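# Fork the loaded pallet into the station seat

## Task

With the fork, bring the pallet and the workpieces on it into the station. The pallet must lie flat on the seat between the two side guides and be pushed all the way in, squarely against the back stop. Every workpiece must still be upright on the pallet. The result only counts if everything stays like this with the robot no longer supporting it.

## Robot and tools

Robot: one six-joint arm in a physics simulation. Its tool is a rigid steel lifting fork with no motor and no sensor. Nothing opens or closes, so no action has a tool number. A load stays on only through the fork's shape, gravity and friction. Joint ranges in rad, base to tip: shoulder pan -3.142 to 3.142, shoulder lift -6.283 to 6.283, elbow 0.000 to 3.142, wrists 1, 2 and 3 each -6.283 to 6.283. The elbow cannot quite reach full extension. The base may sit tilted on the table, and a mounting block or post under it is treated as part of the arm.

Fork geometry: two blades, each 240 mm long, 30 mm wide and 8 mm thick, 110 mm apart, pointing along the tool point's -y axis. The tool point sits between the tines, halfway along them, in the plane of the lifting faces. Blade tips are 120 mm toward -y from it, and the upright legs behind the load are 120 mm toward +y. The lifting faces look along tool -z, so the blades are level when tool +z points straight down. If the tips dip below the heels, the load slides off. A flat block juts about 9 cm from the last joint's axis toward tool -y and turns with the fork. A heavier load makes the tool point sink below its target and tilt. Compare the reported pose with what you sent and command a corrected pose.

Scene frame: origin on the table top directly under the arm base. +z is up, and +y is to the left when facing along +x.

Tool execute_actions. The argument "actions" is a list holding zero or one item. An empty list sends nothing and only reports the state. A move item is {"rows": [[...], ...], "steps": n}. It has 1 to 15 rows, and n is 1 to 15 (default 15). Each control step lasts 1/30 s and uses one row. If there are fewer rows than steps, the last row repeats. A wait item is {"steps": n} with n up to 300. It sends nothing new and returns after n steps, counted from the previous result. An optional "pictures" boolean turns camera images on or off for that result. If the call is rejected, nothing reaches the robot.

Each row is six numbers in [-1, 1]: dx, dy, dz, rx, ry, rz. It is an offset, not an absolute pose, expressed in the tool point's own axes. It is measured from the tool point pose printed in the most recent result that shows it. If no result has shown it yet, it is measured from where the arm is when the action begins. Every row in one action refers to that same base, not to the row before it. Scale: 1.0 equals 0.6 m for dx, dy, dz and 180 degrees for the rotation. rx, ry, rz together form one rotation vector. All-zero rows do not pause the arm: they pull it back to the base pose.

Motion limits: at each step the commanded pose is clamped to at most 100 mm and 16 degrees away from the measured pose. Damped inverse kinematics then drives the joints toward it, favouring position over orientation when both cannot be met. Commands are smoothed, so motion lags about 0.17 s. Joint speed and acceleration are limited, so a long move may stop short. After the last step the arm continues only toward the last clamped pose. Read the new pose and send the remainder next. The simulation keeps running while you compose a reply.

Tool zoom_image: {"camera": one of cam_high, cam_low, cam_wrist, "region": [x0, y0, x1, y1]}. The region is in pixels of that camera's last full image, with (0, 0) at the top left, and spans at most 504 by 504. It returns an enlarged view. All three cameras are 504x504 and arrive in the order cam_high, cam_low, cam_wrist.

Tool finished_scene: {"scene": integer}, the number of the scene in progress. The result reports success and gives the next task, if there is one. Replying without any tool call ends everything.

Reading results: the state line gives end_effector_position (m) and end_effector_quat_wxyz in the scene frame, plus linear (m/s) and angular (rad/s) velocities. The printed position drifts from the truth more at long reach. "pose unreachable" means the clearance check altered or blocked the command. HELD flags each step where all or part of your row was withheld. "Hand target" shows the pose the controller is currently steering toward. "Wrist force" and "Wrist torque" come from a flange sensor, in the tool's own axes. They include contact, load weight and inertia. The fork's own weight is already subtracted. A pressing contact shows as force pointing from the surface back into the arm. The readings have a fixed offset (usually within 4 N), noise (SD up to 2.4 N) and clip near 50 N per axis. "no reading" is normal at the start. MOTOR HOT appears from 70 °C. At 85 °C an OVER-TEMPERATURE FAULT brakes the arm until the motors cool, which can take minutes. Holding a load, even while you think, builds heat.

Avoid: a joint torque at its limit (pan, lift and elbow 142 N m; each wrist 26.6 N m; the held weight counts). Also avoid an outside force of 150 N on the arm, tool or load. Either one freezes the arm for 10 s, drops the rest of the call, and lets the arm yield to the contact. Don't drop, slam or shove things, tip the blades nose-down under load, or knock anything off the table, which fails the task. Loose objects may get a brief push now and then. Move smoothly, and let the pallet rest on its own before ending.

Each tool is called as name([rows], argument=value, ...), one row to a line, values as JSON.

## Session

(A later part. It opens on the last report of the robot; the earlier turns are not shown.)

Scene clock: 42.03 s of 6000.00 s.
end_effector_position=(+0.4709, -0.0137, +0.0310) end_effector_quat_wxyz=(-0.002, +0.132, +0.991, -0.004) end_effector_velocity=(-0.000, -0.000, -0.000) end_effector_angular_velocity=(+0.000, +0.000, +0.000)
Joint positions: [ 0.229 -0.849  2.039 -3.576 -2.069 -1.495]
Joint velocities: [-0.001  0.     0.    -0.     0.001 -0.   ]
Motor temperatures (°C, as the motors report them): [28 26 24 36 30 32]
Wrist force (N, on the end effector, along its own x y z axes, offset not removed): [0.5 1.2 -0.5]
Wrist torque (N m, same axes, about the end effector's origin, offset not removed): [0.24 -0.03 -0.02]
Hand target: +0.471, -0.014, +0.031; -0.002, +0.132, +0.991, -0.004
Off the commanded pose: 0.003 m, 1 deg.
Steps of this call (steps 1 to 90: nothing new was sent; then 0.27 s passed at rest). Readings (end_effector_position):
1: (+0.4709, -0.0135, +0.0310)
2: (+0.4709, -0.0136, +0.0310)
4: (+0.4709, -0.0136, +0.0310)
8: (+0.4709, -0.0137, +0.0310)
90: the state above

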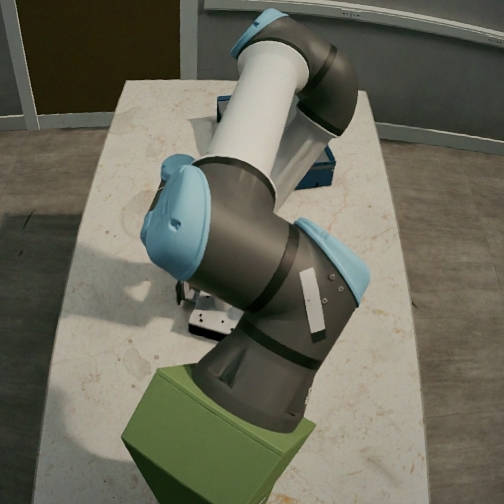

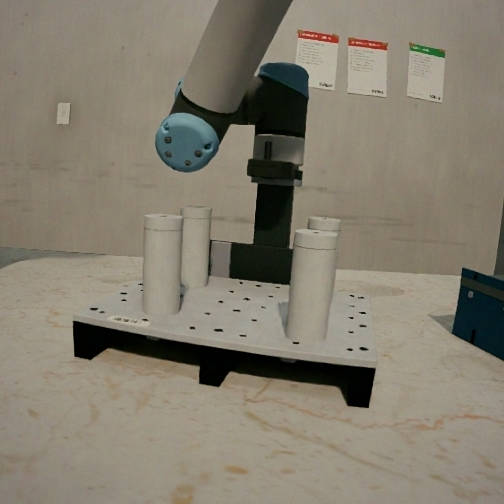

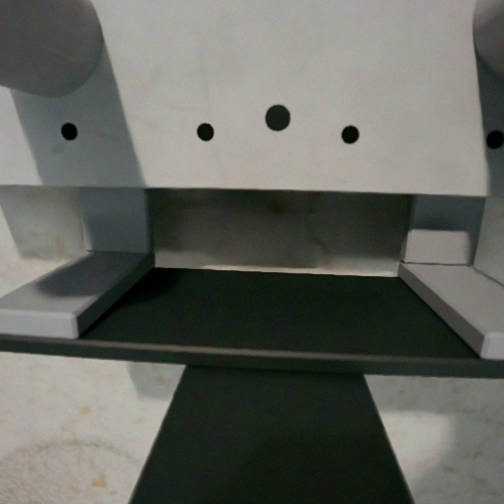

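execute_actions([
  {"rows": [[-0.0002,-0.002,-0.0005,-0.0003,-0.0001,-0.0001],[-0.0004,-0.006,-0.001,-0.0006,-0.0002,-0.0002],[-0.0006,-0.011,-0.002,-0.001,-0.0004,-0.0004],[-0.0008,-0.017,-0.003,-0.0014,-0.0005,-0.0005],[-0.001,-0.023,-0.004,-0.0018,-0.0007,-0.0007],[-0.0012,-0.029,-0.005,-0.002,-0.0008,-0.0008],[-0.0013,-0.035,-0.006,-0.0022,-0.001,-0.001],[-0.0014,-0.040,-0.007,-0.0022,-0.001,-0.001],[-0.0015,-0.044,-0.0075,-0.0022,-0.001,-0.001],[-0.0015,-0.047,-0.008,-0.0022,-0.001,-0.001],[-0.0015,-0.049,-0.008,-0.0022,-0.001,-0.001]], "steps": 15},
])

Scene clock: 43.47 s of 6000.00 s.
end_effector_position=(+0.4647, -0.0396, +0.0356) end_effector_quat_wxyz=(-0.000, +0.131, +0.991, -0.001) end_effector_velocity=(-0.007, -0.027, +0.004) end_effector_angular_velocity=(+0.006, -0.003, +0.002)
Joint positions: [ 0.182 -0.891  2.096 -3.611 -2.029 -1.535]
Joint velocities: [-0.051 -0.042  0.057 -0.033  0.045 -0.041]
Motor temperatures (°C, as the motors report them): [28 26 24 36 30 32]
Wrist force (N, on the end effector, along its own x y z axes, offset not removed): [-0.3 1.4 -0.7]
Wrist torque (N m, same axes, about the end effector's origin, offset not removed): [0.43 0.09 0.14]
Hand target: +0.464, -0.042, +0.036; +0.000, +0.131, +0.991, -0.001
Off the commanded pose: 0.003 m, 0 deg.
Steps of this call (steps 1 to 28: nothing new was sent; steps 29 to 43: all 15 steps of this action). Readings (end_effector_position):
29: (+0.4709, -0.0137, +0.0310)
30: (+0.4709, -0.0139, +0.0310)
32: (+0.4705, -0.0155, +0.0313)
36: (+0.4685, -0.0246, +0.0330)
43: the state above

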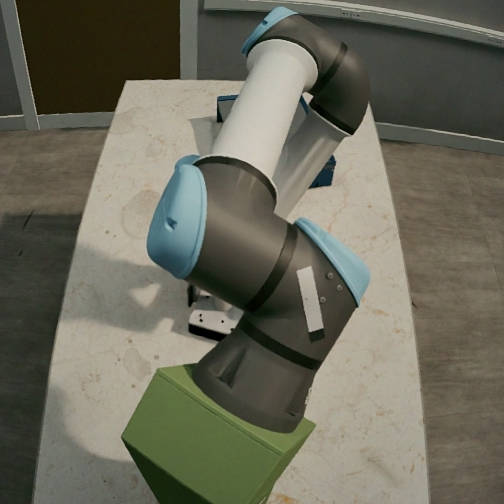

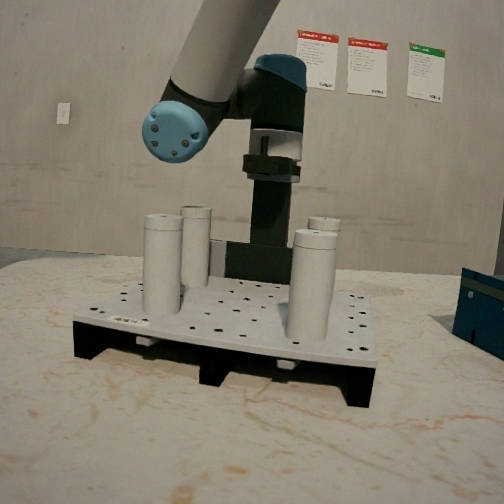

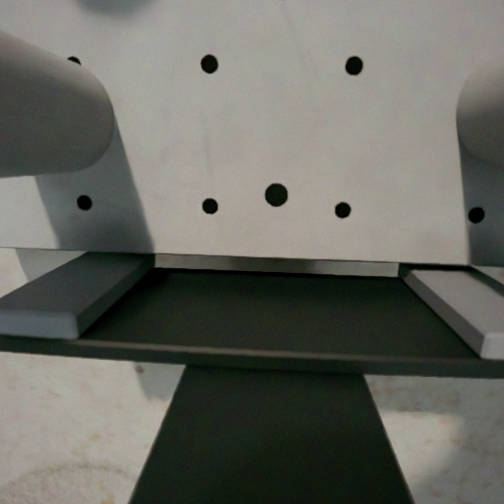

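execute_actions([
  {"rows": [[0,-0.005,-0.002,0,0,0],[0,-0.0055,-0.003,0,0,0],[0,-0.006,-0.004,0,0,0],[0,-0.006,-0.005,0,0,0],[0,-0.006,-0.006,0,0,0],[0,-0.006,-0.007,0,0,0],[0,-0.006,-0.008,0,0,0],[0,-0.006,-0.009,0.0002,0,0],[0,-0.006,-0.010,0.0004,0,0],[0,-0.006,-0.011,0.0006,0,0],[0,-0.006,-0.0125,0.0008,0,0],[0,-0.006,-0.014,0.001,0,0],[0,-0.006,-0.016,0.0012,0,0],[0,-0.006,-0.018,0.0014,0,0],[0,-0.006,-0.020,0.0015,0,0]], "steps": 15},
], pictures=false)

execute_actions([
  {"steps": 8},
])

Scene clock: 45.03 s of 6000.00 s.
end_effector_position=(+0.4636, -0.0430, +0.0432) end_effector_quat_wxyz=(-0.000, +0.131, +0.991, -0.002) end_effector_velocity=(+0.000, -0.001, +0.028) end_effector_angular_velocity=(-0.018, +0.004, -0.000)
Joint positions: [ 0.183 -0.91   2.114 -3.609 -2.032 -1.534]
Joint velocities: [ 0.032 -0.049  0.036  0.024 -0.042  0.024]
Motor temperatures (°C, as the motors report them): [28 26 24 36 30 32]
Wrist force (N, on the end effector, along its own x y z axes, offset not removed): [-0.5 0.8 33.0]
Wrist torque (N m, same axes, about the end effector's origin, offset not removed): [0.32 0.22 0.27]
Hand target: +0.464, -0.043, +0.048; -0.000, +0.131, +0.991, -0.004
Off the commanded pose: 0.004 m, 0 deg.
Steps of this call (steps 1 to 32: nothing new was sent; steps 33 to 47: all 15 steps of this action). Readings (end_effector_position):
33: (+0.4640, -0.0422, +0.0360)
34: (+0.4640, -0.0423, +0.0361)
36: (+0.4640, -0.0426, +0.0367)
40: (+0.4638, -0.0430, +0.0386)
47: the state above

Scene clock: 45.30 s of 6000.00 s.
end_effector_position=(+0.4637, -0.0431, +0.0472) end_effector_quat_wxyz=(-0.000, +0.131, +0.991, -0.003) end_effector_velocity=(-0.001, -0.000, +0.003) end_effector_angular_velocity=(-0.002, +0.001, +0.001)
Joint positions: [ 0.188 -0.917  2.119 -3.606 -2.038 -1.53 ]
Joint velocities: [ 0.003 -0.006  0.005  0.003 -0.005  0.002]
Motor temperatures (°C, as the motors report them): [28 26 24 36 30 32]
Wrist force (N, on the end effector, along its own x y z axes, offset not removed): [0.6 0.0 31.7]
Wrist torque (N m, same axes, about the end effector's origin, offset not removed): [0.17 -0.05 0.04]
Hand target: +0.464, -0.043, +0.048; -0.000, +0.131, +0.991, -0.004
Off the commanded pose: 0.000 m, 0 deg.
Steps of this call (steps 1 to 8: nothing new was sent). Readings (end_effector_position):
1: (+0.4637, -0.0431, +0.0442)
2: (+0.4637, -0.0431, +0.0451)
4: (+0.4637, -0.0431, +0.0463)
8: the state above

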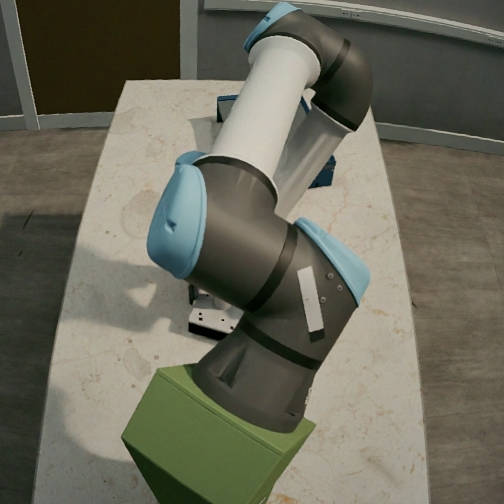

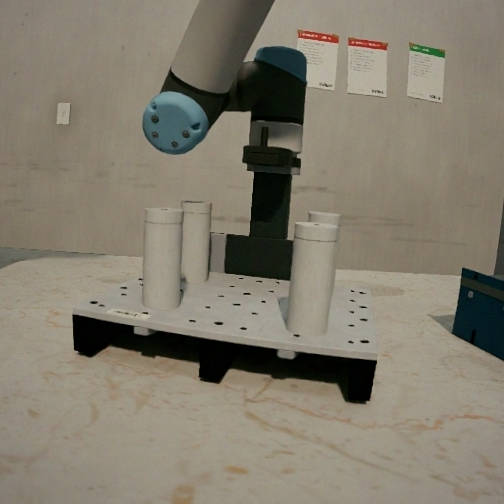

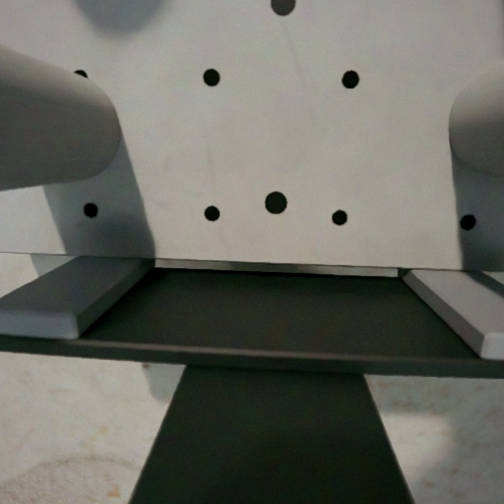

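execute_actions([
  {"rows": [[-0.0002,0,-0.0006,0,0,0],[-0.0008,0.0002,-0.0023,0,0,0],[-0.0018,0.0004,-0.0051,0,0,0],[-0.0030,0.0007,-0.009,0,0,0],[-0.0048,0.0010,-0.0141,0,0,0],[-0.0069,0.0015,-0.0203,0,0,0],[-0.0094,0.0020,-0.0276,0,0,0],[-0.0123,0.0027,-0.036,0,0,0],[-0.0156,0.0034,-0.045,0,0,0],[-0.0192,0.0042,-0.054,0,0,0],[-0.0233,0.0051,-0.063,0,0,0],[-0.0277,0.0060,-0.072,0,0,0],[-0.0325,0.0071,-0.081,0,0,0],[-0.0377,0.0082,-0.090,0,0,0],[-0.0432,0.0094,-0.099,0,0,0]], "steps": 15},
], pictures=false)

execute_actions([
  {"rows": [[-0.0267,0.0058,-0.048,0,0,-0.00015],[-0.0331,0.0072,-0.057,0,0,-0.0006],[-0.0397,0.0086,-0.066,0,0,-0.00135],[-0.0469,0.0102,-0.075,0,0,-0.0024],[-0.0544,0.0118,-0.084,0,0,-0.00375],[-0.0622,0.0135,-0.093,0,0,-0.0054],[-0.0705,0.0153,-0.102,0,0,-0.00735],[-0.0791,0.0172,-0.1105,0,0,-0.0096],[-0.0881,0.0191,-0.118,0,0,-0.012],[-0.0976,0.0212,-0.1245,0,0,-0.0144],[-0.1074,0.0233,-0.130,0,0,-0.0168],[-0.1176,0.0255,-0.1344,0,0,-0.0192],[-0.1282,0.0278,-0.1376,0,0,-0.0216],[-0.1389,0.0302,-0.1396,0,0,-0.024],[-0.1497,0.0325,-0.1406,0,0,-0.0264]], "steps": 15},
], pictures=false)

execute_actions([
  {"rows": [[-0.0563,0.0093,-0.0146,0,0,-0.013],[-0.0672,0.0111,-0.0146,0,0,-0.0154],[-0.0780,0.0129,-0.0146,0,0,-0.0178],[-0.0889,0.0147,-0.0146,0,0,-0.0202],[-0.0998,0.0165,-0.0146,0,0,-0.0226],[-0.1106,0.0183,-0.0146,0,0,-0.025],[-0.1215,0.0201,-0.0146,0,0,-0.0274],[-0.1324,0.0219,-0.0146,0,0,-0.0298],[-0.1432,0.0237,-0.0146,0,0,-0.0322],[-0.1532,0.0254,-0.0146,0,0,-0.0345],[-0.1622,0.0269,-0.0146,0,0,-0.0365],[-0.1697,0.0281,-0.0146,0,0,-0.0382],[-0.1757,0.0291,-0.0146,0,0,-0.0395],[-0.1797,0.0298,-0.0146,0,0,-0.0404],[-0.1817,0.0301,-0.0146,0,0,-0.0408]], "steps": 15},
])

Scene clock: 57.87 s of 6000.00 s.
end_effector_position=(+0.4780, -0.0436, +0.0835) end_effector_quat_wxyz=(+0.001, +0.130, +0.991, -0.004) end_effector_velocity=(+0.075, -0.003, +0.149) end_effector_angular_velocity=(-0.002, -0.018, +0.003)
Joint positions: [ 0.228 -1.009  2.148 -3.531 -2.068 -1.501]
Joint velocities: [ 0.174 -0.385  0.068  0.361 -0.126  0.122]
Motor temperatures (°C, as the motors report them): [28 27 24 36 30 32]
Wrist force (N, on the end effector, along its own x y z axes, offset not removed): [0.6 0.9 32.4]
Wrist torque (N m, same axes, about the end effector's origin, offset not removed): [0.30 0.06 0.18]
Hand target: +0.489, -0.044, +0.105; +0.002, +0.130, +0.991, -0.004
Off the commanded pose: 0.026 m, 0 deg.
Steps of this call (steps 1 to 90: nothing new was sent; then 9.07 s passed at rest; steps 91 to 105: all 15 steps of this action). Readings (end_effector_position):
91: (+0.4637, -0.0431, +0.0476)
92: (+0.4637, -0.0431, +0.0476)
94: (+0.4640, -0.0431, +0.0482)
98: (+0.4662, -0.0432, +0.0545)
105: the state above

Scene clock: 58.37 s of 6000.00 s.
end_effector_position=(+0.5431, -0.0469, +0.1585) end_effector_quat_wxyz=(+0.006, +0.104, +0.995, -0.004) end_effector_velocity=(+0.179, -0.008, +0.093) end_effector_angular_velocity=(+0.002, -0.005, +0.213)
Joint positions: [ 0.324 -1.2    2.109 -3.275 -2.137 -1.484]
Joint velocities: [ 0.132 -0.228 -0.278  0.558 -0.09  -0.107]
Motor temperatures (°C, as the motors report them): [28 27 24 36 30 32]
Wrist force (N, on the end effector, along its own x y z axes, offset not removed): [1.0 1.3 27.2]
Wrist torque (N m, same axes, about the end effector's origin, offset not removed): [0.00 0.03 0.10]
Hand target: +0.569, -0.048, +0.169; +0.005, +0.088, +0.996, -0.004
Off the commanded pose: 0.028 m, 2 deg.
Steps of this call (steps 1 to 15: all 15 steps of this action). Readings (end_effector_position):
1: (+0.4807, -0.0438, +0.0886)
2: (+0.4836, -0.0439, +0.0938)
4: (+0.4903, -0.0442, +0.1044)
8: (+0.5062, -0.0450, +0.1260)
15: the state above

Scene clock: 58.87 s of 6000.00 s.
end_effector_position=(+0.6367, -0.0514, +0.1698) end_effector_quat_wxyz=(+0.008, +0.048, +0.999, -0.004) end_effector_velocity=(+0.139, -0.005, -0.002) end_effector_angular_velocity=(-0.003, +0.013, +0.152)
Joint positions: [ 0.346 -1.214  1.918 -3.065 -2.152 -1.58 ]
Joint velocities: [ 0.012  0.044 -0.33   0.306 -0.01  -0.135]
Motor temperatures (°C, as the motors report them): [28 27 24 36 30 32]
Wrist force (N, on the end effector, along its own x y z axes, offset not removed): [-3.5 1.7 32.0]
Wrist torque (N m, same axes, about the end effector's origin, offset not removed): [0.48 0.14 0.28]
Hand target: +0.653, -0.052, +0.169; +0.007, +0.040, +0.999, -0.004
Off the commanded pose: 0.017 m, 1 deg.
Steps of this call (steps 1 to 15: all 15 steps of this action). Readings (end_effector_position):
1: (+0.5491, -0.0472, +0.1613)
2: (+0.5553, -0.0475, +0.1634)
4: (+0.5682, -0.0481, +0.1661)
8: (+0.5941, -0.0494, +0.1686)
15: the state above

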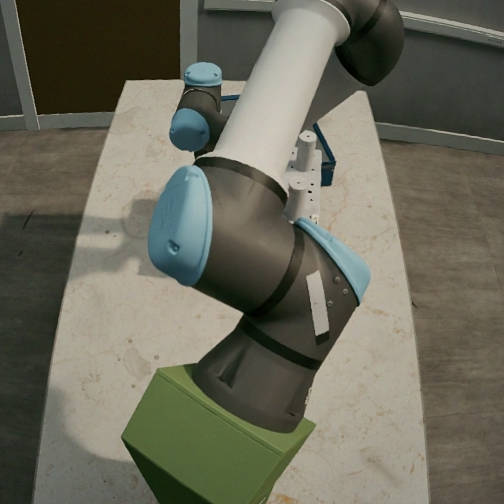

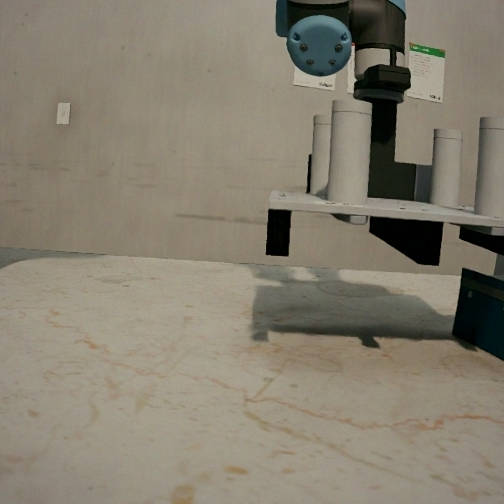

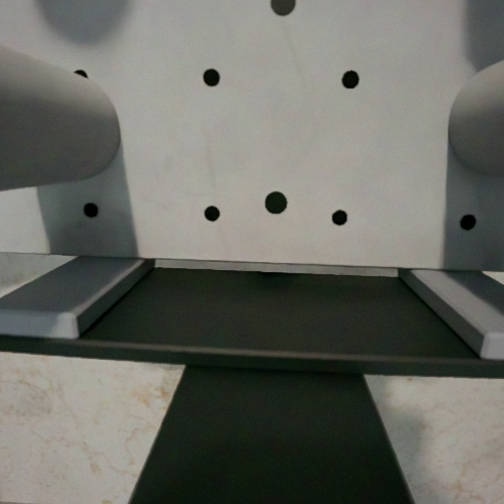

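execute_actions(actions=[])

Scene clock: 59.23 s of 6000.00 s.
end_effector_position=(+0.6523, -0.0519, +0.1693) end_effector_quat_wxyz=(+0.007, +0.040, +0.999, -0.004) end_effector_velocity=(+0.003, -0.000, +0.000) end_effector_angular_velocity=(-0.001, +0.002, +0.005)
Joint positions: [ 0.347 -1.209  1.88  -3.029 -2.153 -1.594]
Joint velocities: [ 0.     0.001 -0.009  0.01  -0.001 -0.003]
Motor temperatures (°C, as the motors report them): [28 27 24 36 30 32]
Wrist force (N, on the end effector, along its own x y z axes, offset not removed): [0.9 1.6 30.5]
Wrist torque (N m, same axes, about the end effector's origin, offset not removed): [0.17 -0.11 -0.05]
Hand target: +0.653, -0.052, +0.169; +0.007, +0.040, +0.999, -0.004
Off the commanded pose: 0.001 m, 0 deg.
Steps of this call (steps 1 to 11: nothing new was sent). Readings (end_effector_position):
1: (+0.6410, -0.0516, +0.1697)
2: (+0.6443, -0.0517, +0.1696)
4: (+0.6484, -0.0518, +0.1695)
8: (+0.6515, -0.0519, +0.1694)
11: the state above

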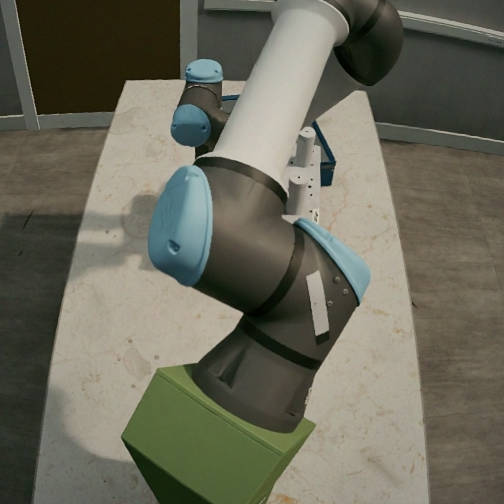

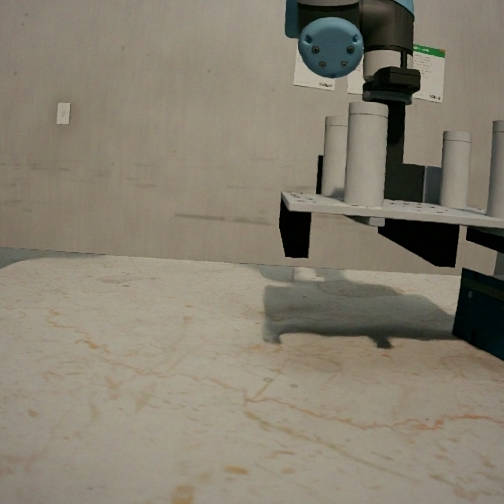

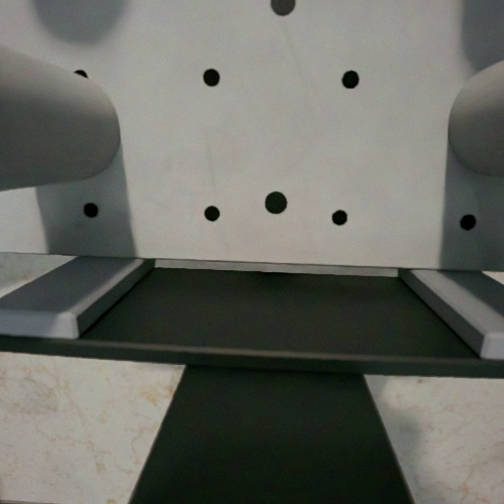

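execute_actions([
  {"rows": [[-0.0005,0,0,-0.0001,0.0005,-0.0002],[-0.0021,0.0001,0.0002,-0.0002,0.001,-0.0006],[-0.0047,0.0003,0.0004,-0.0003,0.0015,-0.0014],[-0.0084,0.0005,0.0007,-0.0004,0.002,-0.0025],[-0.0131,0.0008,0.001,-0.0005,0.0025,-0.0039],[-0.0189,0.0012,0.0013,-0.0006,0.003,-0.0056],[-0.0257,0.0016,0.0016,-0.0007,0.0035,-0.0076],[-0.0335,0.0021,0.002,-0.0008,0.004,-0.01],[-0.0424,0.0027,0.0024,-0.0009,0.0045,-0.0125],[-0.0524,0.0033,0.0028,-0.001,0.0048,-0.015],[-0.0629,0.004,0.0031,-0.001,0.0048,-0.0175],[-0.0734,0.0046,0.0034,-0.001,0.0048,-0.02],[-0.0838,0.0053,0.0036,-0.001,0.0048,-0.0225],[-0.0943,0.0059,0.0038,-0.001,0.0048,-0.025],[-0.1048,0.0066,0.004,-0.001,0.0048,-0.0275]], "steps": 15},
], pictures=false)

execute_actions([
  {"rows": [[-0.056,0.0006,0.001,0,0.001,-0.0135],[-0.0665,0.0007,0.001,0,0.001,-0.016],[-0.077,0.0008,0.001,0,0.001,-0.0185],[-0.0875,0.0009,0.001,0,0.001,-0.021],[-0.098,0.001,0.001,0,0.001,-0.0235],[-0.1085,0.0011,0.001,0,0.001,-0.026],[-0.119,0.0012,0.001,0,0.001,-0.0285],[-0.1295,0.0014,0.001,0,0.001,-0.031],[-0.14,0.0015,0.001,0,0.001,-0.0335],[-0.1505,0.0016,0.001,0,0.001,-0.036],[-0.161,0.0017,0.001,0,0.001,-0.0385],[-0.1715,0.0018,0.001,0,0.001,-0.041],[-0.182,0.0019,0.001,0,0.001,-0.0435],[-0.1925,0.002,0.001,0,0.001,-0.046],[-0.203,0.0021,0.001,0,0.001,-0.0485]], "steps": 15},
], pictures=false)

execute_actions([
  {"rows": [[-0.0564,-0.006,0.0005,0,0.0007,-0.0135],[-0.0668,-0.0071,0.0005,0,0.0007,-0.016],[-0.0773,-0.0083,0.0005,0,0.0007,-0.0185],[-0.0877,-0.0094,0.0005,0,0.0007,-0.021],[-0.0981,-0.0105,0.0005,0,0.0007,-0.0235],[-0.1086,-0.0116,0.0005,0,0.0007,-0.026],[-0.119,-0.0127,0.0005,0,0.0007,-0.0285],[-0.1295,-0.0138,0.0005,0,0.0007,-0.031],[-0.1399,-0.015,0.0005,0,0.0007,-0.0335],[-0.1504,-0.0161,0.0005,0,0.0007,-0.036],[-0.1608,-0.0172,0.0005,0,0.0007,-0.0385],[-0.1712,-0.0183,0.0005,0,0.0007,-0.041],[-0.1817,-0.0194,0.0005,0,0.0007,-0.0433],[-0.1921,-0.0205,0.0005,0,0.0007,-0.0453],[-0.2026,-0.0217,0.0005,0,0.0007,-0.047]], "steps": 15},
], pictures=false)

execute_actions([
  {"rows": [[-0.0553,-0.0126,0,0,0.0007,-0.0112],[-0.0655,-0.0149,0,0,0.0007,-0.0121],[-0.0758,-0.0172,0,0,0.0007,-0.0126],[-0.0860,-0.0195,0,0,0.0007,-0.0128],[-0.0958,-0.0218,0.001,0,0.0007,-0.0128],[-0.1045,-0.0237,0.0025,0,0.0007,-0.0128],[-0.1122,-0.0255,0.0045,0,0.0007,-0.0128],[-0.1188,-0.0270,0.007,0,0.0007,-0.0128],[-0.1244,-0.0283,0.0095,0,0.0007,-0.0128],[-0.1290,-0.0293,0.012,0,0.0007,-0.0128],[-0.1326,-0.0301,0.0145,0,0.0007,-0.0128],[-0.1352,-0.0307,0.0165,0,0.0007,-0.0128],[-0.1363,-0.031,0.018,0,0.0007,-0.0128],[-0.1365,-0.031,0.019,0,0.0007,-0.0128],[-0.1365,-0.031,0.02,0,0.0007,-0.0128]], "steps": 15},
], pictures=false)

execute_actions([
  {"steps": 12},
])

Scene clock: 65.03 s of 6000.00 s.
end_effector_position=(+0.6890, -0.0526, +0.1688) end_effector_quat_wxyz=(+0.001, +0.013, +1.000, -0.002) end_effector_velocity=(+0.164, -0.003, +0.001) end_effector_angular_velocity=(+0.006, +0.004, +0.221)
Joint positions: [ 0.349 -1.197  1.791 -2.937 -2.152 -1.64 ]
Joint velocities: [ 0.015  0.074 -0.387  0.324 -0.005 -0.206]
Motor temperatures (°C, as the motors report them): [28 27 24 36 30 32]
Wrist force (N, on the end effector, along its own x y z axes, offset not removed): [1.7 0.9 30.9]
Wrist torque (N m, same axes, about the end effector's origin, offset not removed): [0.12 -0.15 -0.02]
Hand target: +0.714, -0.053, +0.169; +0.001, -0.003, +1.000, -0.002
Off the commanded pose: 0.026 m, 2 deg.
Steps of this call (steps 1 to 90: nothing new was sent; then 2.30 s passed at rest; steps 91 to 105: all 15 steps of this action). Readings (end_effector_position):
91: (+0.6527, -0.0520, +0.1693)
92: (+0.6526, -0.0519, +0.1693)
94: (+0.6531, -0.0519, +0.1692)
98: (+0.6592, -0.0522, +0.1691)
105: the state above

Scene clock: 65.53 s of 6000.00 s.
end_effector_position=(+0.7812, -0.0540, +0.1700) end_effector_quat_wxyz=(+0.002, -0.048, +0.999, -0.002) end_effector_velocity=(+0.184, -0.003, +0.001) end_effector_angular_velocity=(-0.000, -0.002, +0.232)
Joint positions: [ 0.357 -1.141  1.561 -2.761 -2.156 -1.755]
Joint velocities: [ 0.009  0.141 -0.493  0.354 -0.006 -0.225]
Motor temperatures (°C, as the motors report them): [28 27 24 36 30 32]
Wrist force (N, on the end effector, along its own x y z axes, offset not removed): [0.0 0.8 30.7]
Wrist torque (N m, same axes, about the end effector's origin, offset not removed): [0.05 0.03 0.13]
Hand target: +0.808, -0.055, +0.171; +0.002, -0.064, +0.998, -0.002
Off the commanded pose: 0.030 m, 2 deg.
Steps of this call (steps 1 to 15: all 15 steps of this action). Readings (end_effector_position):
1: (+0.6947, -0.0527, +0.1689)
2: (+0.7006, -0.0528, +0.1690)
4: (+0.7129, -0.0530, +0.1694)
8: (+0.7377, -0.0534, +0.1698)
15: the state above

Scene clock: 66.03 s of 6000.00 s.
end_effector_position=(+0.8726, -0.0548, +0.1716) end_effector_quat_wxyz=(+0.003, -0.109, +0.994, -0.001) end_effector_velocity=(+0.182, -0.001, +0.001) end_effector_angular_velocity=(+0.000, -0.004, +0.221)
Joint positions: [ 0.361 -1.061  1.303 -2.584 -2.157 -1.875]
Joint velocities: [ 0.005  0.199 -0.574  0.371 -0.001 -0.221]
Motor temperatures (°C, as the motors report them): [28 27 24 36 30 32]
Wrist force (N, on the end effector, along its own x y z axes, offset not removed): [-1.4 1.1 31.1]
Wrist torque (N m, same axes, about the end effector's origin, offset not removed): [0.23 0.29 0.32]
Hand target: +0.899, -0.056, +0.173; +0.004, -0.123, +0.992, -0.001
Off the commanded pose: 0.031 m, 2 deg.
Steps of this call (steps 1 to 15: all 15 steps of this action). Readings (end_effector_position):
1: (+0.7875, -0.0541, +0.1701)
2: (+0.7936, -0.0542, +0.1703)
4: (+0.8055, -0.0543, +0.1707)
8: (+0.8296, -0.0544, +0.1712)
15: the state above

Scene clock: 66.53 s of 6000.00 s.
end_effector_position=(+0.9479, -0.0552, +0.1649) end_effector_quat_wxyz=(+0.004, -0.130, +0.991, -0.001) end_effector_velocity=(+0.073, -0.001, -0.034) end_effector_angular_velocity=(-0.006, +0.013, -0.008)
Joint positions: [ 0.36  -0.938  1.    -2.406 -2.155 -1.921]
Joint velocities: [-0.018  0.206 -0.416  0.217  0.005  0.   ]
Motor temperatures (°C, as the motors report them): [28 27 24 36 30 32]
Wrist force (N, on the end effector, along its own x y z axes, offset not removed): [-3.2 1.0 32.0]
Wrist torque (N m, same axes, about the end effector's origin, offset not removed): [0.37 0.24 0.30]
Hand target: +0.956, -0.055, +0.161; +0.003, -0.129, +0.992, -0.001
Off the commanded pose: 0.010 m, 0 deg.
Steps of this call (steps 1 to 15: all 15 steps of this action). Readings (end_effector_position):
1: (+0.8788, -0.0549, +0.1716)
2: (+0.8848, -0.0550, +0.1719)
4: (+0.8962, -0.0549, +0.1724)
8: (+0.9188, -0.0548, +0.1722)
15: the state above

Scene clock: 66.93 s of 6000.00 s.
end_effector_position=(+0.9556, -0.0555, +0.1606) end_effector_quat_wxyz=(+0.003, -0.129, +0.992, -0.001) end_effector_velocity=(+0.001, -0.001, -0.001) end_effector_angular_velocity=(-0.001, +0.001, -0.001)
Joint positions: [ 0.358 -0.914  0.952 -2.382 -2.154 -1.919]
Joint velocities: [-0.001  0.004 -0.009  0.005 -0.001  0.   ]
Motor temperatures (°C, as the motors report them): [28 27 24 36 30 32]
Wrist force (N, on the end effector, along its own x y z axes, offset not removed): [-0.8 1.1 30.6]
Wrist torque (N m, same axes, about the end effector's origin, offset not removed): [0.10 0.09 0.19]
Hand target: +0.956, -0.055, +0.161; +0.003, -0.129, +0.992, -0.001
Off the commanded pose: 0.001 m, 0 deg.
Steps of this call (steps 1 to 12: nothing new was sent). Readings (end_effector_position):
1: (+0.9501, -0.0552, +0.1638)
2: (+0.9517, -0.0553, +0.1629)
4: (+0.9537, -0.0553, +0.1617)
8: (+0.9552, -0.0554, +0.1608)
12: the state above

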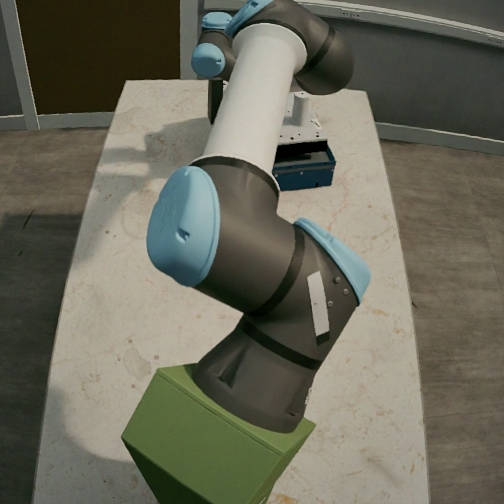

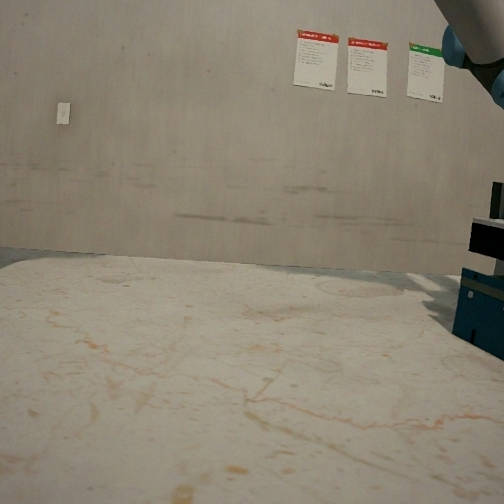

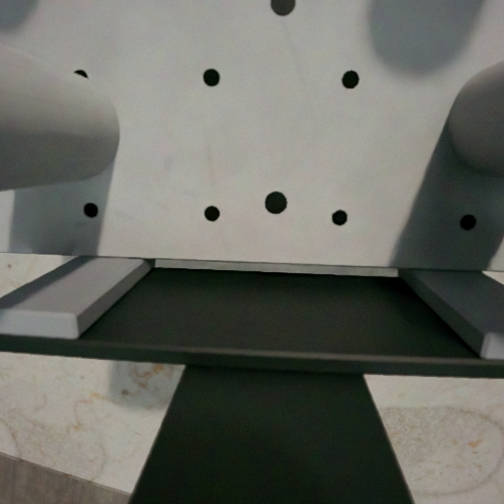

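execute_actions([
  {"rows": [[-0.0008,-0.001,0.001,-0.0001,0.0002,0.0005],[-0.0018,-0.003,0.003,-0.0002,0.0005,0.001],[-0.003,-0.005,0.006,-0.0003,0.0008,0.0016],[-0.0042,-0.007,0.0095,-0.0004,0.0011,0.0023],[-0.0054,-0.009,0.013,-0.0005,0.0014,0.003],[-0.0064,-0.0105,0.0165,-0.0006,0.0016,0.0035],[-0.007,-0.0115,0.020,-0.0007,0.0018,0.0038],[-0.0073,-0.012,0.023,-0.0008,0.0018,0.004],[-0.0073,-0.012,0.0255,-0.0008,0.0018,0.004],[-0.0073,-0.012,0.0275,-0.0008,0.0018,0.004],[-0.0073,-0.012,0.029,-0.0008,0.0018,0.004]], "steps": 15},
], pictures=false)

execute_actions([
  {"steps": 8},
])

zoom_image(camera="cam_high", region=[195, 70, 355, 200])

zoom_image(camera="cam_low", region=[424, 200, 504, 300])

Scene clock: 69.50 s of 6000.00 s.
end_effector_position=(+0.9612, -0.0611, +0.1449) end_effector_quat_wxyz=(-0.000, -0.123, +0.992, -0.000) end_effector_velocity=(+0.004, -0.002, -0.017) end_effector_angular_velocity=(-0.001, +0.003, -0.002)
Joint positions: [ 0.341 -0.879  0.896 -2.361 -2.142 -1.918]
Joint velocities: [-0.014  0.036 -0.046  0.008  0.009 -0.008]
Motor temperatures (°C, as the motors report them): [28 27 24 36 30 32]
Wrist force (N, on the end effector, along its own x y z axes, offset not removed): [-0.1 2.3 32.4]
Wrist torque (N m, same axes, about the end effector's origin, offset not removed): [0.55 0.04 0.14]
Hand target: +0.962, -0.061, +0.143; -0.000, -0.123, +0.992, -0.000
Off the commanded pose: 0.002 m, 0 deg.
Steps of this call (steps 1 to 62: nothing new was sent; steps 63 to 77: all 15 steps of this action). Readings (end_effector_position):
63: (+0.9557, -0.0555, +0.1605)
64: (+0.9558, -0.0555, +0.1605)
66: (+0.9564, -0.0562, +0.1596)
70: (+0.9589, -0.0589, +0.1543)
77: the state above

Scene clock: 69.77 s of 6000.00 s.
end_effector_position=(+0.9617, -0.0613, +0.1434) end_effector_quat_wxyz=(-0.000, -0.123, +0.992, -0.000) end_effector_velocity=(+0.000, -0.000, -0.001) end_effector_angular_velocity=(-0.000, +0.001, +0.000)
Joint positions: [ 0.34  -0.876  0.892 -2.36  -2.141 -1.918]
Joint velocities: [-0.001  0.003 -0.003  0.001  0.    -0.001]
Motor temperatures (°C, as the motors report them): [28 27 24 36 30 32]
Wrist force (N, on the end effector, along its own x y z axes, offset not removed): [-1.3 1.5 30.3]
Wrist torque (N m, same axes, about the end effector's origin, offset not removed): [0.17 0.25 0.39]
Hand target: +0.962, -0.061, +0.143; -0.000, -0.123, +0.992, -0.000
Off the commanded pose: 0.000 m, 0 deg.
Steps of this call (steps 1 to 8: nothing new was sent). Readings (end_effector_position):
1: (+0.9614, -0.0612, +0.1444)
2: (+0.9615, -0.0612, +0.1441)
4: (+0.9616, -0.0613, +0.1437)
8: the state above

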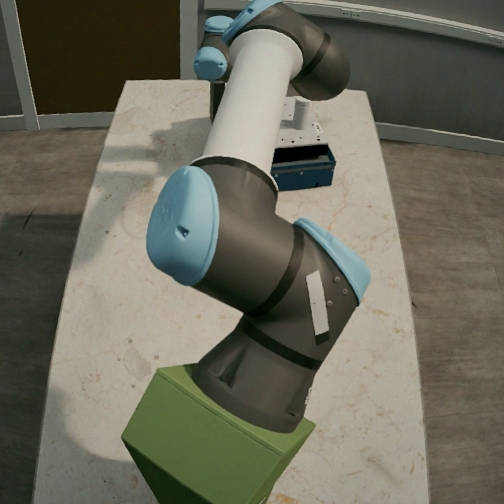

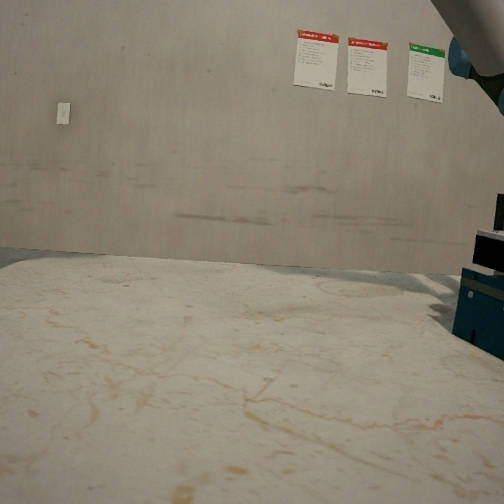

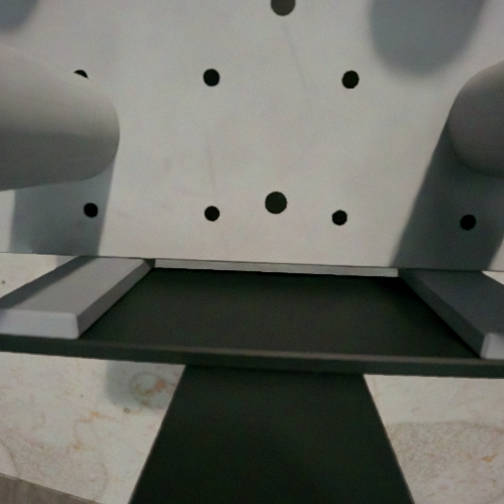

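Region (195, 70, 355, 200) of cam_high's 504x504 image, scaled by 3.150, with more detail than that image has; it fills the top 410 rows of this view, and the rest is white.

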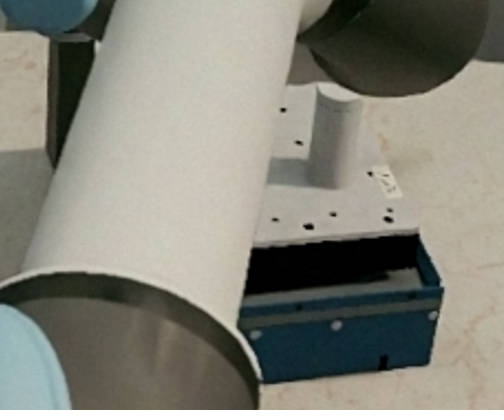

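Region (424, 200, 504, 300) of cam_low's 504x504 image, scaled by 5.040, with more detail than that image has; it fills the left 403 columns of this view, and the rest is white.

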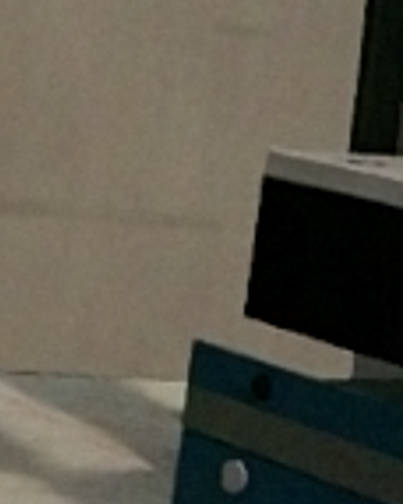

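execute_actions([
  {"rows": [[0,0,0.001,0,0,0],[0,0,0.0025,0,0,0],[0,0,0.0045,0,0,0],[0,0,0.0065,0,0,0],[0,0,0.0085,0,0,0],[0,0,0.0105,0,0,0],[0,0,0.0125,0,0,0],[0,0,0.0145,0,0,0],[0,0,0.0165,0,0,0],[0,0,0.0185,0,0,0],[0,0,0.020,0,0,0],[0,0,0.0215,0,0,0],[0,0,0.023,0,0,0],[0,0,0.024,0,0,0],[0,0,0.025,0,0,0]], "steps": 15},
], pictures=false)

execute_actions([
  {"steps": 8},
])

zoom_image(camera="cam_high", region=[265, 90, 345, 180])

Scene clock: 71.03 s of 6000.00 s.
end_effector_position=(+0.9616, -0.0613, +0.1318) end_effector_quat_wxyz=(-0.000, -0.123, +0.992, -0.000) end_effector_velocity=(-0.001, +0.001, -0.028) end_effector_angular_velocity=(+0.000, +0.002, +0.001)
Joint positions: [ 0.331 -0.858  0.879 -2.369 -2.135 -1.925]
Joint velocities: [-0.019  0.044 -0.03  -0.02   0.014 -0.016]
Motor temperatures (°C, as the motors report them): [28 27 24 36 30 32]
Wrist force (N, on the end effector, along its own x y z axes, offset not removed): [-1.5 1.0 31.7]
Wrist torque (N m, same axes, about the end effector's origin, offset not removed): [0.33 0.26 0.30]
Hand target: +0.962, -0.061, +0.128; -0.000, -0.123, +0.992, -0.000
Off the commanded pose: 0.003 m, 0 deg.
Steps of this call (steps 1 to 23: nothing new was sent; steps 24 to 38: all 15 steps of this action). Readings (end_effector_position):
24: (+0.9617, -0.0613, +0.1433)
25: (+0.9617, -0.0613, +0.1432)
27: (+0.9616, -0.0613, +0.1425)
31: (+0.9616, -0.0613, +0.1392)
38: the state above

Scene clock: 71.30 s of 6000.00 s.
end_effector_position=(+0.9616, -0.0613, +0.1287) end_effector_quat_wxyz=(-0.000, -0.123, +0.992, -0.000) end_effector_velocity=(-0.000, +0.001, -0.003) end_effector_angular_velocity=(+0.001, +0.001, +0.001)
Joint positions: [ 0.329 -0.852  0.875 -2.372 -2.134 -1.927]
Joint velocities: [-0.001  0.004 -0.002 -0.001  0.002 -0.002]
Motor temperatures (°C, as the motors report them): [28 27 24 36 30 32]
Wrist force (N, on the end effector, along its own x y z axes, offset not removed): [0.2 0.4 32.4]
Wrist torque (N m, same axes, about the end effector's origin, offset not removed): [0.29 -0.07 0.03]
Hand target: +0.962, -0.061, +0.128; -0.000, -0.123, +0.992, -0.000
Off the commanded pose: 0.000 m, 0 deg.
Steps of this call (steps 1 to 8: nothing new was sent). Readings (end_effector_position):
1: (+0.9616, -0.0613, +0.1309)
2: (+0.9616, -0.0613, +0.1302)
4: (+0.9616, -0.0613, +0.1293)
8: the state above

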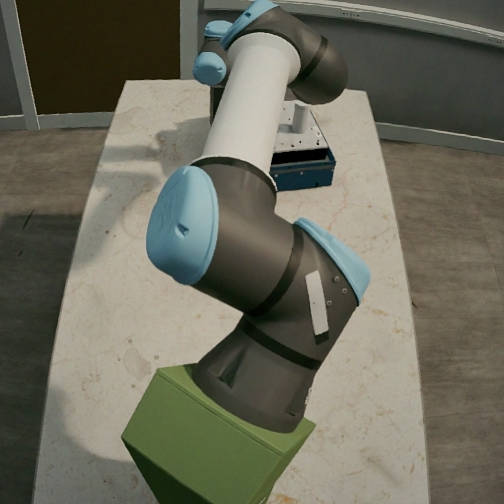

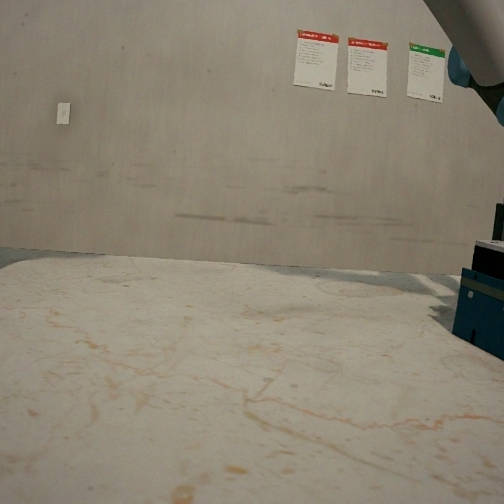

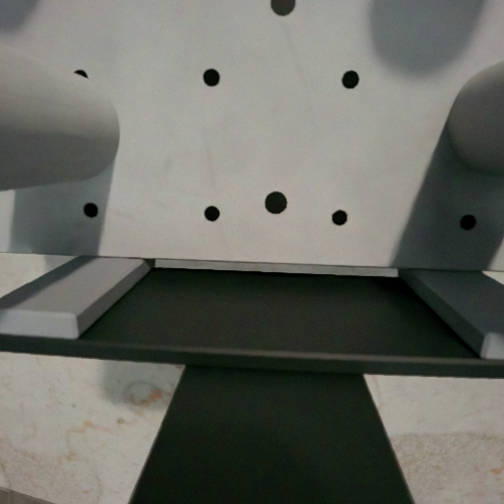

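Region (265, 90, 345, 180) of cam_high's 504x504 image, scaled by 5.600, with more detail than that image has.

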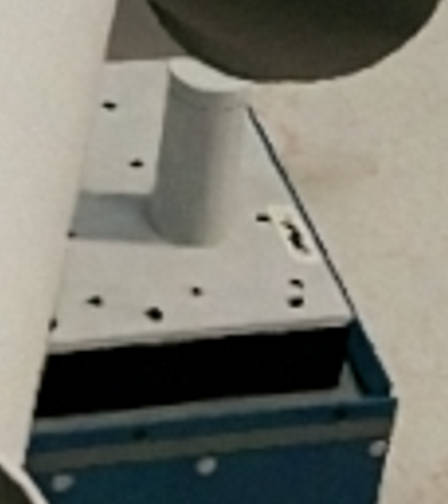

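execute_actions([
  {"rows": [[0,-0.001,0.001,0,0,0],[0,-0.003,0.0015,0,0,0],[0,-0.005,0.002,0,0,0],[0,-0.007,0.003,0,0,0],[0,-0.008,0.004,0,0,0],[0,-0.008,0.005,0,0,0],[0,-0.008,0.006,0,0,0],[0,-0.008,0.007,0,0,0],[0,-0.008,0.008,0,0,0],[0,-0.008,0.009,0,0,0],[0,-0.008,0.010,0,0,0],[0,-0.008,0.011,0,0,0],[0,-0.008,0.012,0,0,0],[0,-0.008,0.013,0,0,0],[0,-0.008,0.014,0,0,0]], "steps": 15},
], pictures=false)

execute_actions([
  {"rows": [[0,0,0.0054,0,0,0],[0,0,0.0064,0,0,0],[0,0,0.0074,0,0,0],[0,0,0.0084,0,0,0],[0,0,0.0094,0,0,0],[0,0,0.0104,0,0,0]], "steps": 6},
], pictures=false)

execute_actions([
  {"steps": 8},
], pictures=false)

Scene clock: 73.03 s of 6000.00 s.
end_effector_position=(+0.9630, -0.0659, +0.1232) end_effector_quat_wxyz=(+0.000, -0.123, +0.992, -0.000) end_effector_velocity=(-0.001, -0.002, -0.019) end_effector_angular_velocity=(+0.001, +0.002, -0.001)
Joint positions: [ 0.32  -0.846  0.866 -2.374 -2.127 -1.935]
Joint velocities: [-0.015  0.028 -0.021 -0.012  0.011 -0.011]
Motor temperatures (°C, as the motors report them): [28 27 24 36 30 32]
Wrist force (N, on the end effector, along its own x y z axes, offset not removed): [0.7 6.8 -2.5]
Wrist torque (N m, same axes, about the end effector's origin, offset not removed): [0.02 -0.39 -0.50]
Hand target: +0.963, -0.066, +0.120; -0.000, -0.123, +0.992, -0.000
Off the commanded pose: 0.003 m, 0 deg.
Steps of this call (steps 1 to 37: nothing new was sent; steps 38 to 52: all 15 steps of this action). Readings (end_effector_position):
38: (+0.9616, -0.0613, +0.1284)
39: (+0.9617, -0.0614, +0.1284)
41: (+0.9618, -0.0621, +0.1280)
45: (+0.9625, -0.0648, +0.1267)
52: the state above

Scene clock: 73.23 s of 6000.00 s.
end_effector_position=(+0.9630, -0.0658, +0.1195) end_effector_quat_wxyz=(+0.000, -0.123, +0.992, -0.000) end_effector_velocity=(-0.000, +0.000, -0.018) end_effector_angular_velocity=(-0.001, +0.000, -0.000)
Joint positions: [ 0.317 -0.84   0.862 -2.377 -2.125 -1.937]
Joint velocities: [-0.013  0.03  -0.023 -0.013  0.008 -0.01 ]
Motor temperatures (°C, as the motors report them): [28 27 24 36 30 32]
Wrist force (N, on the end effector, along its own x y z axes, offset not removed): [1.1 6.6 -3.4]
Wrist torque (N m, same axes, about the end effector's origin, offset not removed): [-0.05 -0.41 -0.59]
Hand target: +0.963, -0.066, +0.117; +0.000, -0.123, +0.992, -0.000
Off the commanded pose: 0.003 m, 0 deg.
Steps of this call (steps 1 to 6: all 6 steps of this action). Readings (end_effector_position):
1: (+0.9630, -0.0659, +0.1225)
2: (+0.9629, -0.0659, +0.1219)
4: (+0.9630, -0.0658, +0.1207)
6: the state above

Scene clock: 73.50 s of 6000.00 s.
end_effector_position=(+0.9630, -0.0658, +0.1171) end_effector_quat_wxyz=(+0.000, -0.123, +0.992, -0.000) end_effector_velocity=(-0.001, -0.000, -0.003) end_effector_angular_velocity=(+0.000, +0.001, -0.000)
Joint positions: [ 0.316 -0.836  0.859 -2.378 -2.124 -1.939]
Joint velocities: [-0.002  0.004 -0.002 -0.001  0.002 -0.001]
Motor temperatures (°C, as the motors report them): [28 27 24 36 30 32]
Wrist force (N, on the end effector, along its own x y z axes, offset not removed): [-0.2 7.6 -2.7]
Wrist torque (N m, same axes, about the end effector's origin, offset not removed): [0.17 -0.19 -0.41]
Hand target: +0.963, -0.066, +0.117; +0.000, -0.123, +0.992, -0.000
Off the commanded pose: 0.000 m, 0 deg.
Steps of this call (steps 1 to 8: nothing new was sent). Readings (end_effector_position):
1: (+0.9630, -0.0658, +0.1189)
2: (+0.9630, -0.0658, +0.1183)
4: (+0.9630, -0.0658, +0.1176)
8: the state above

execute_actions([
  {"rows": [[0,-0.0007,0,0,0,0],[0,-0.0014,0,0,0,0],[0,-0.0021,0,0,0,0],[0,-0.0028,0,0,0,0],[0,-0.0035,0,0,0,0],[0,-0.0042,0,0,0,0],[0,-0.0049,0,0,0,0],[0,-0.0056,0,0,0,0],[0,-0.0063,0,0,0,0],[0,-0.007,0,0,0,0]], "steps": 15},
])

zoom_image(camera="cam_high", region=[265, 90, 345, 180])

Scene clock: 74.77 s of 6000.00 s.
end_effector_position=(+0.9638, -0.0696, +0.1170) end_effector_quat_wxyz=(+0.000, -0.123, +0.992, -0.000) end_effector_velocity=(+0.000, -0.003, -0.000) end_effector_angular_velocity=(+0.001, +0.002, +0.002)
Joint positions: [ 0.311 -0.838  0.857 -2.376 -2.121 -1.942]
Joint velocities: [-0.003 -0.003  0.     0.004  0.003 -0.004]
Motor temperatures (°C, as the motors report them): [28 27 24 36 30 32]
Wrist force (N, on the end effector, along its own x y z axes, offset not removed): [-0.9 9.0 5.4]
Wrist torque (N m, same axes, about the end effector's origin, offset not removed): [1.23 0.16 0.26]
Hand target: +0.964, -0.070, +0.117; +0.000, -0.123, +0.992, -0.000
Off the commanded pose: 0.000 m, 0 deg.
Steps of this call (steps 1 to 23: nothing new was sent; steps 24 to 38: all 15 steps of this action). Readings (end_effector_position):
24: (+0.9630, -0.0658, +0.1169)
25: (+0.9630, -0.0659, +0.1169)
27: (+0.9630, -0.0660, +0.1168)
31: (+0.9633, -0.0674, +0.1169)
38: the state above

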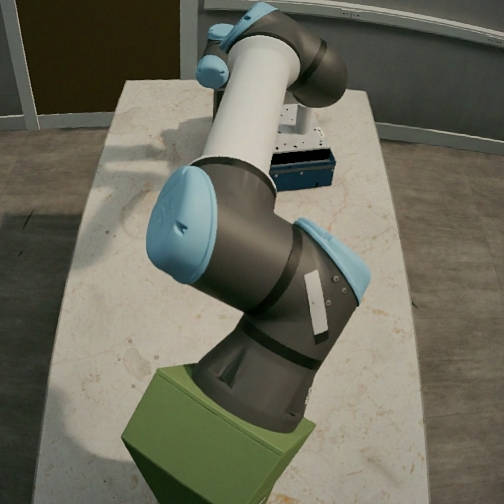

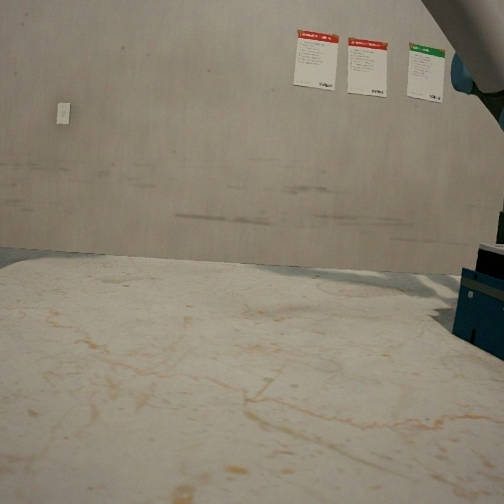

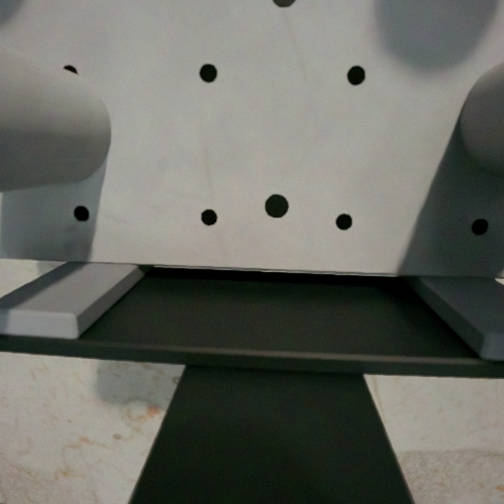

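Region (265, 90, 345, 180) of cam_high's 504x504 image, scaled by 5.600, with more detail than that image has.

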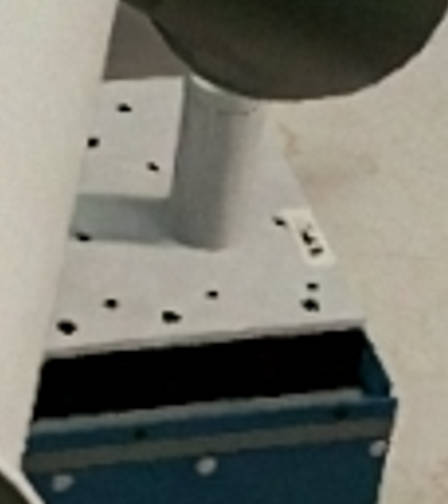

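execute_actions([
  {"rows": [[0,-0.001,0,0,0,0],[0,-0.0016,0,0,0,0],[0,-0.0022,0,0,0,0],[0,-0.0028,0,0,0,0],[0,-0.0034,0,0,0,0],[0,-0.004,0,0,0,0]], "steps": 13},
], pictures=false)

Scene clock: 75.67 s of 6000.00 s.
end_effector_position=(+0.9644, -0.0718, +0.1170) end_effector_quat_wxyz=(+0.000, -0.123, +0.992, -0.000) end_effector_velocity=(+0.001, -0.001, +0.000) end_effector_angular_velocity=(+0.001, -0.001, -0.001)
Joint positions: [ 0.309 -0.84   0.857 -2.375 -2.12  -1.944]
Joint velocities: [-0.001 -0.001 -0.001  0.001  0.002 -0.001]
Motor temperatures (°C, as the motors report them): [28 27 24 36 30 32]
Wrist force (N, on the end effector, along its own x y z axes, offset not removed): [0.8 9.7 0.7]
Wrist torque (N m, same axes, about the end effector's origin, offset not removed): [0.52 0.19 -0.04]
Hand target: +0.964, -0.072, +0.117; +0.000, -0.123, +0.992, -0.000
Off the commanded pose: 0.000 m, 0 deg.
Steps of this call (steps 1 to 14: nothing new was sent; steps 15 to 27: all 13 steps of this action). Readings (end_effector_position):
15: (+0.9640, -0.0699, +0.1171)
16: (+0.9640, -0.0699, +0.1171)
18: (+0.9640, -0.0702, +0.1171)
22: (+0.9643, -0.0712, +0.1171)
27: the state above

execute_actions([
  {"rows": [[0,-0.0008,0,0,0,0],[0,-0.0014,0,0,0,0],[0,-0.002,0,0,0,0],[0,-0.0026,0,0,0,0]], "steps": 12},
], pictures=false)

Scene clock: 77.80 s of 6000.00 s.
end_effector_position=(+0.9647, -0.0732, +0.1170) end_effector_quat_wxyz=(+0.000, -0.123, +0.992, -0.000) end_effector_velocity=(+0.001, -0.001, +0.001) end_effector_angular_velocity=(-0.000, -0.001, -0.001)
Joint positions: [ 0.307 -0.841  0.856 -2.374 -2.119 -1.945]
Joint velocities: [-0.001 -0.001 -0.001  0.     0.001 -0.001]
Motor temperatures (°C, as the motors report them): [28 27 24 36 30 32]
Wrist force (N, on the end effector, along its own x y z axes, offset not removed): [0.2 10.2 0.5]
Wrist torque (N m, same axes, about the end effector's origin, offset not removed): [0.54 0.25 0.05]
Hand target: +0.965, -0.073, +0.117; +0.000, -0.123, +0.992, -0.000
Off the commanded pose: 0.000 m, 0 deg.
Steps of this call (steps 1 to 52: nothing new was sent; steps 53 to 64: all 12 steps of this action). Readings (end_effector_position):
53: (+0.9644, -0.0719, +0.1170)
54: (+0.9644, -0.0720, +0.1170)
56: (+0.9645, -0.0722, +0.1170)
60: (+0.9647, -0.0730, +0.1170)
64: the state above


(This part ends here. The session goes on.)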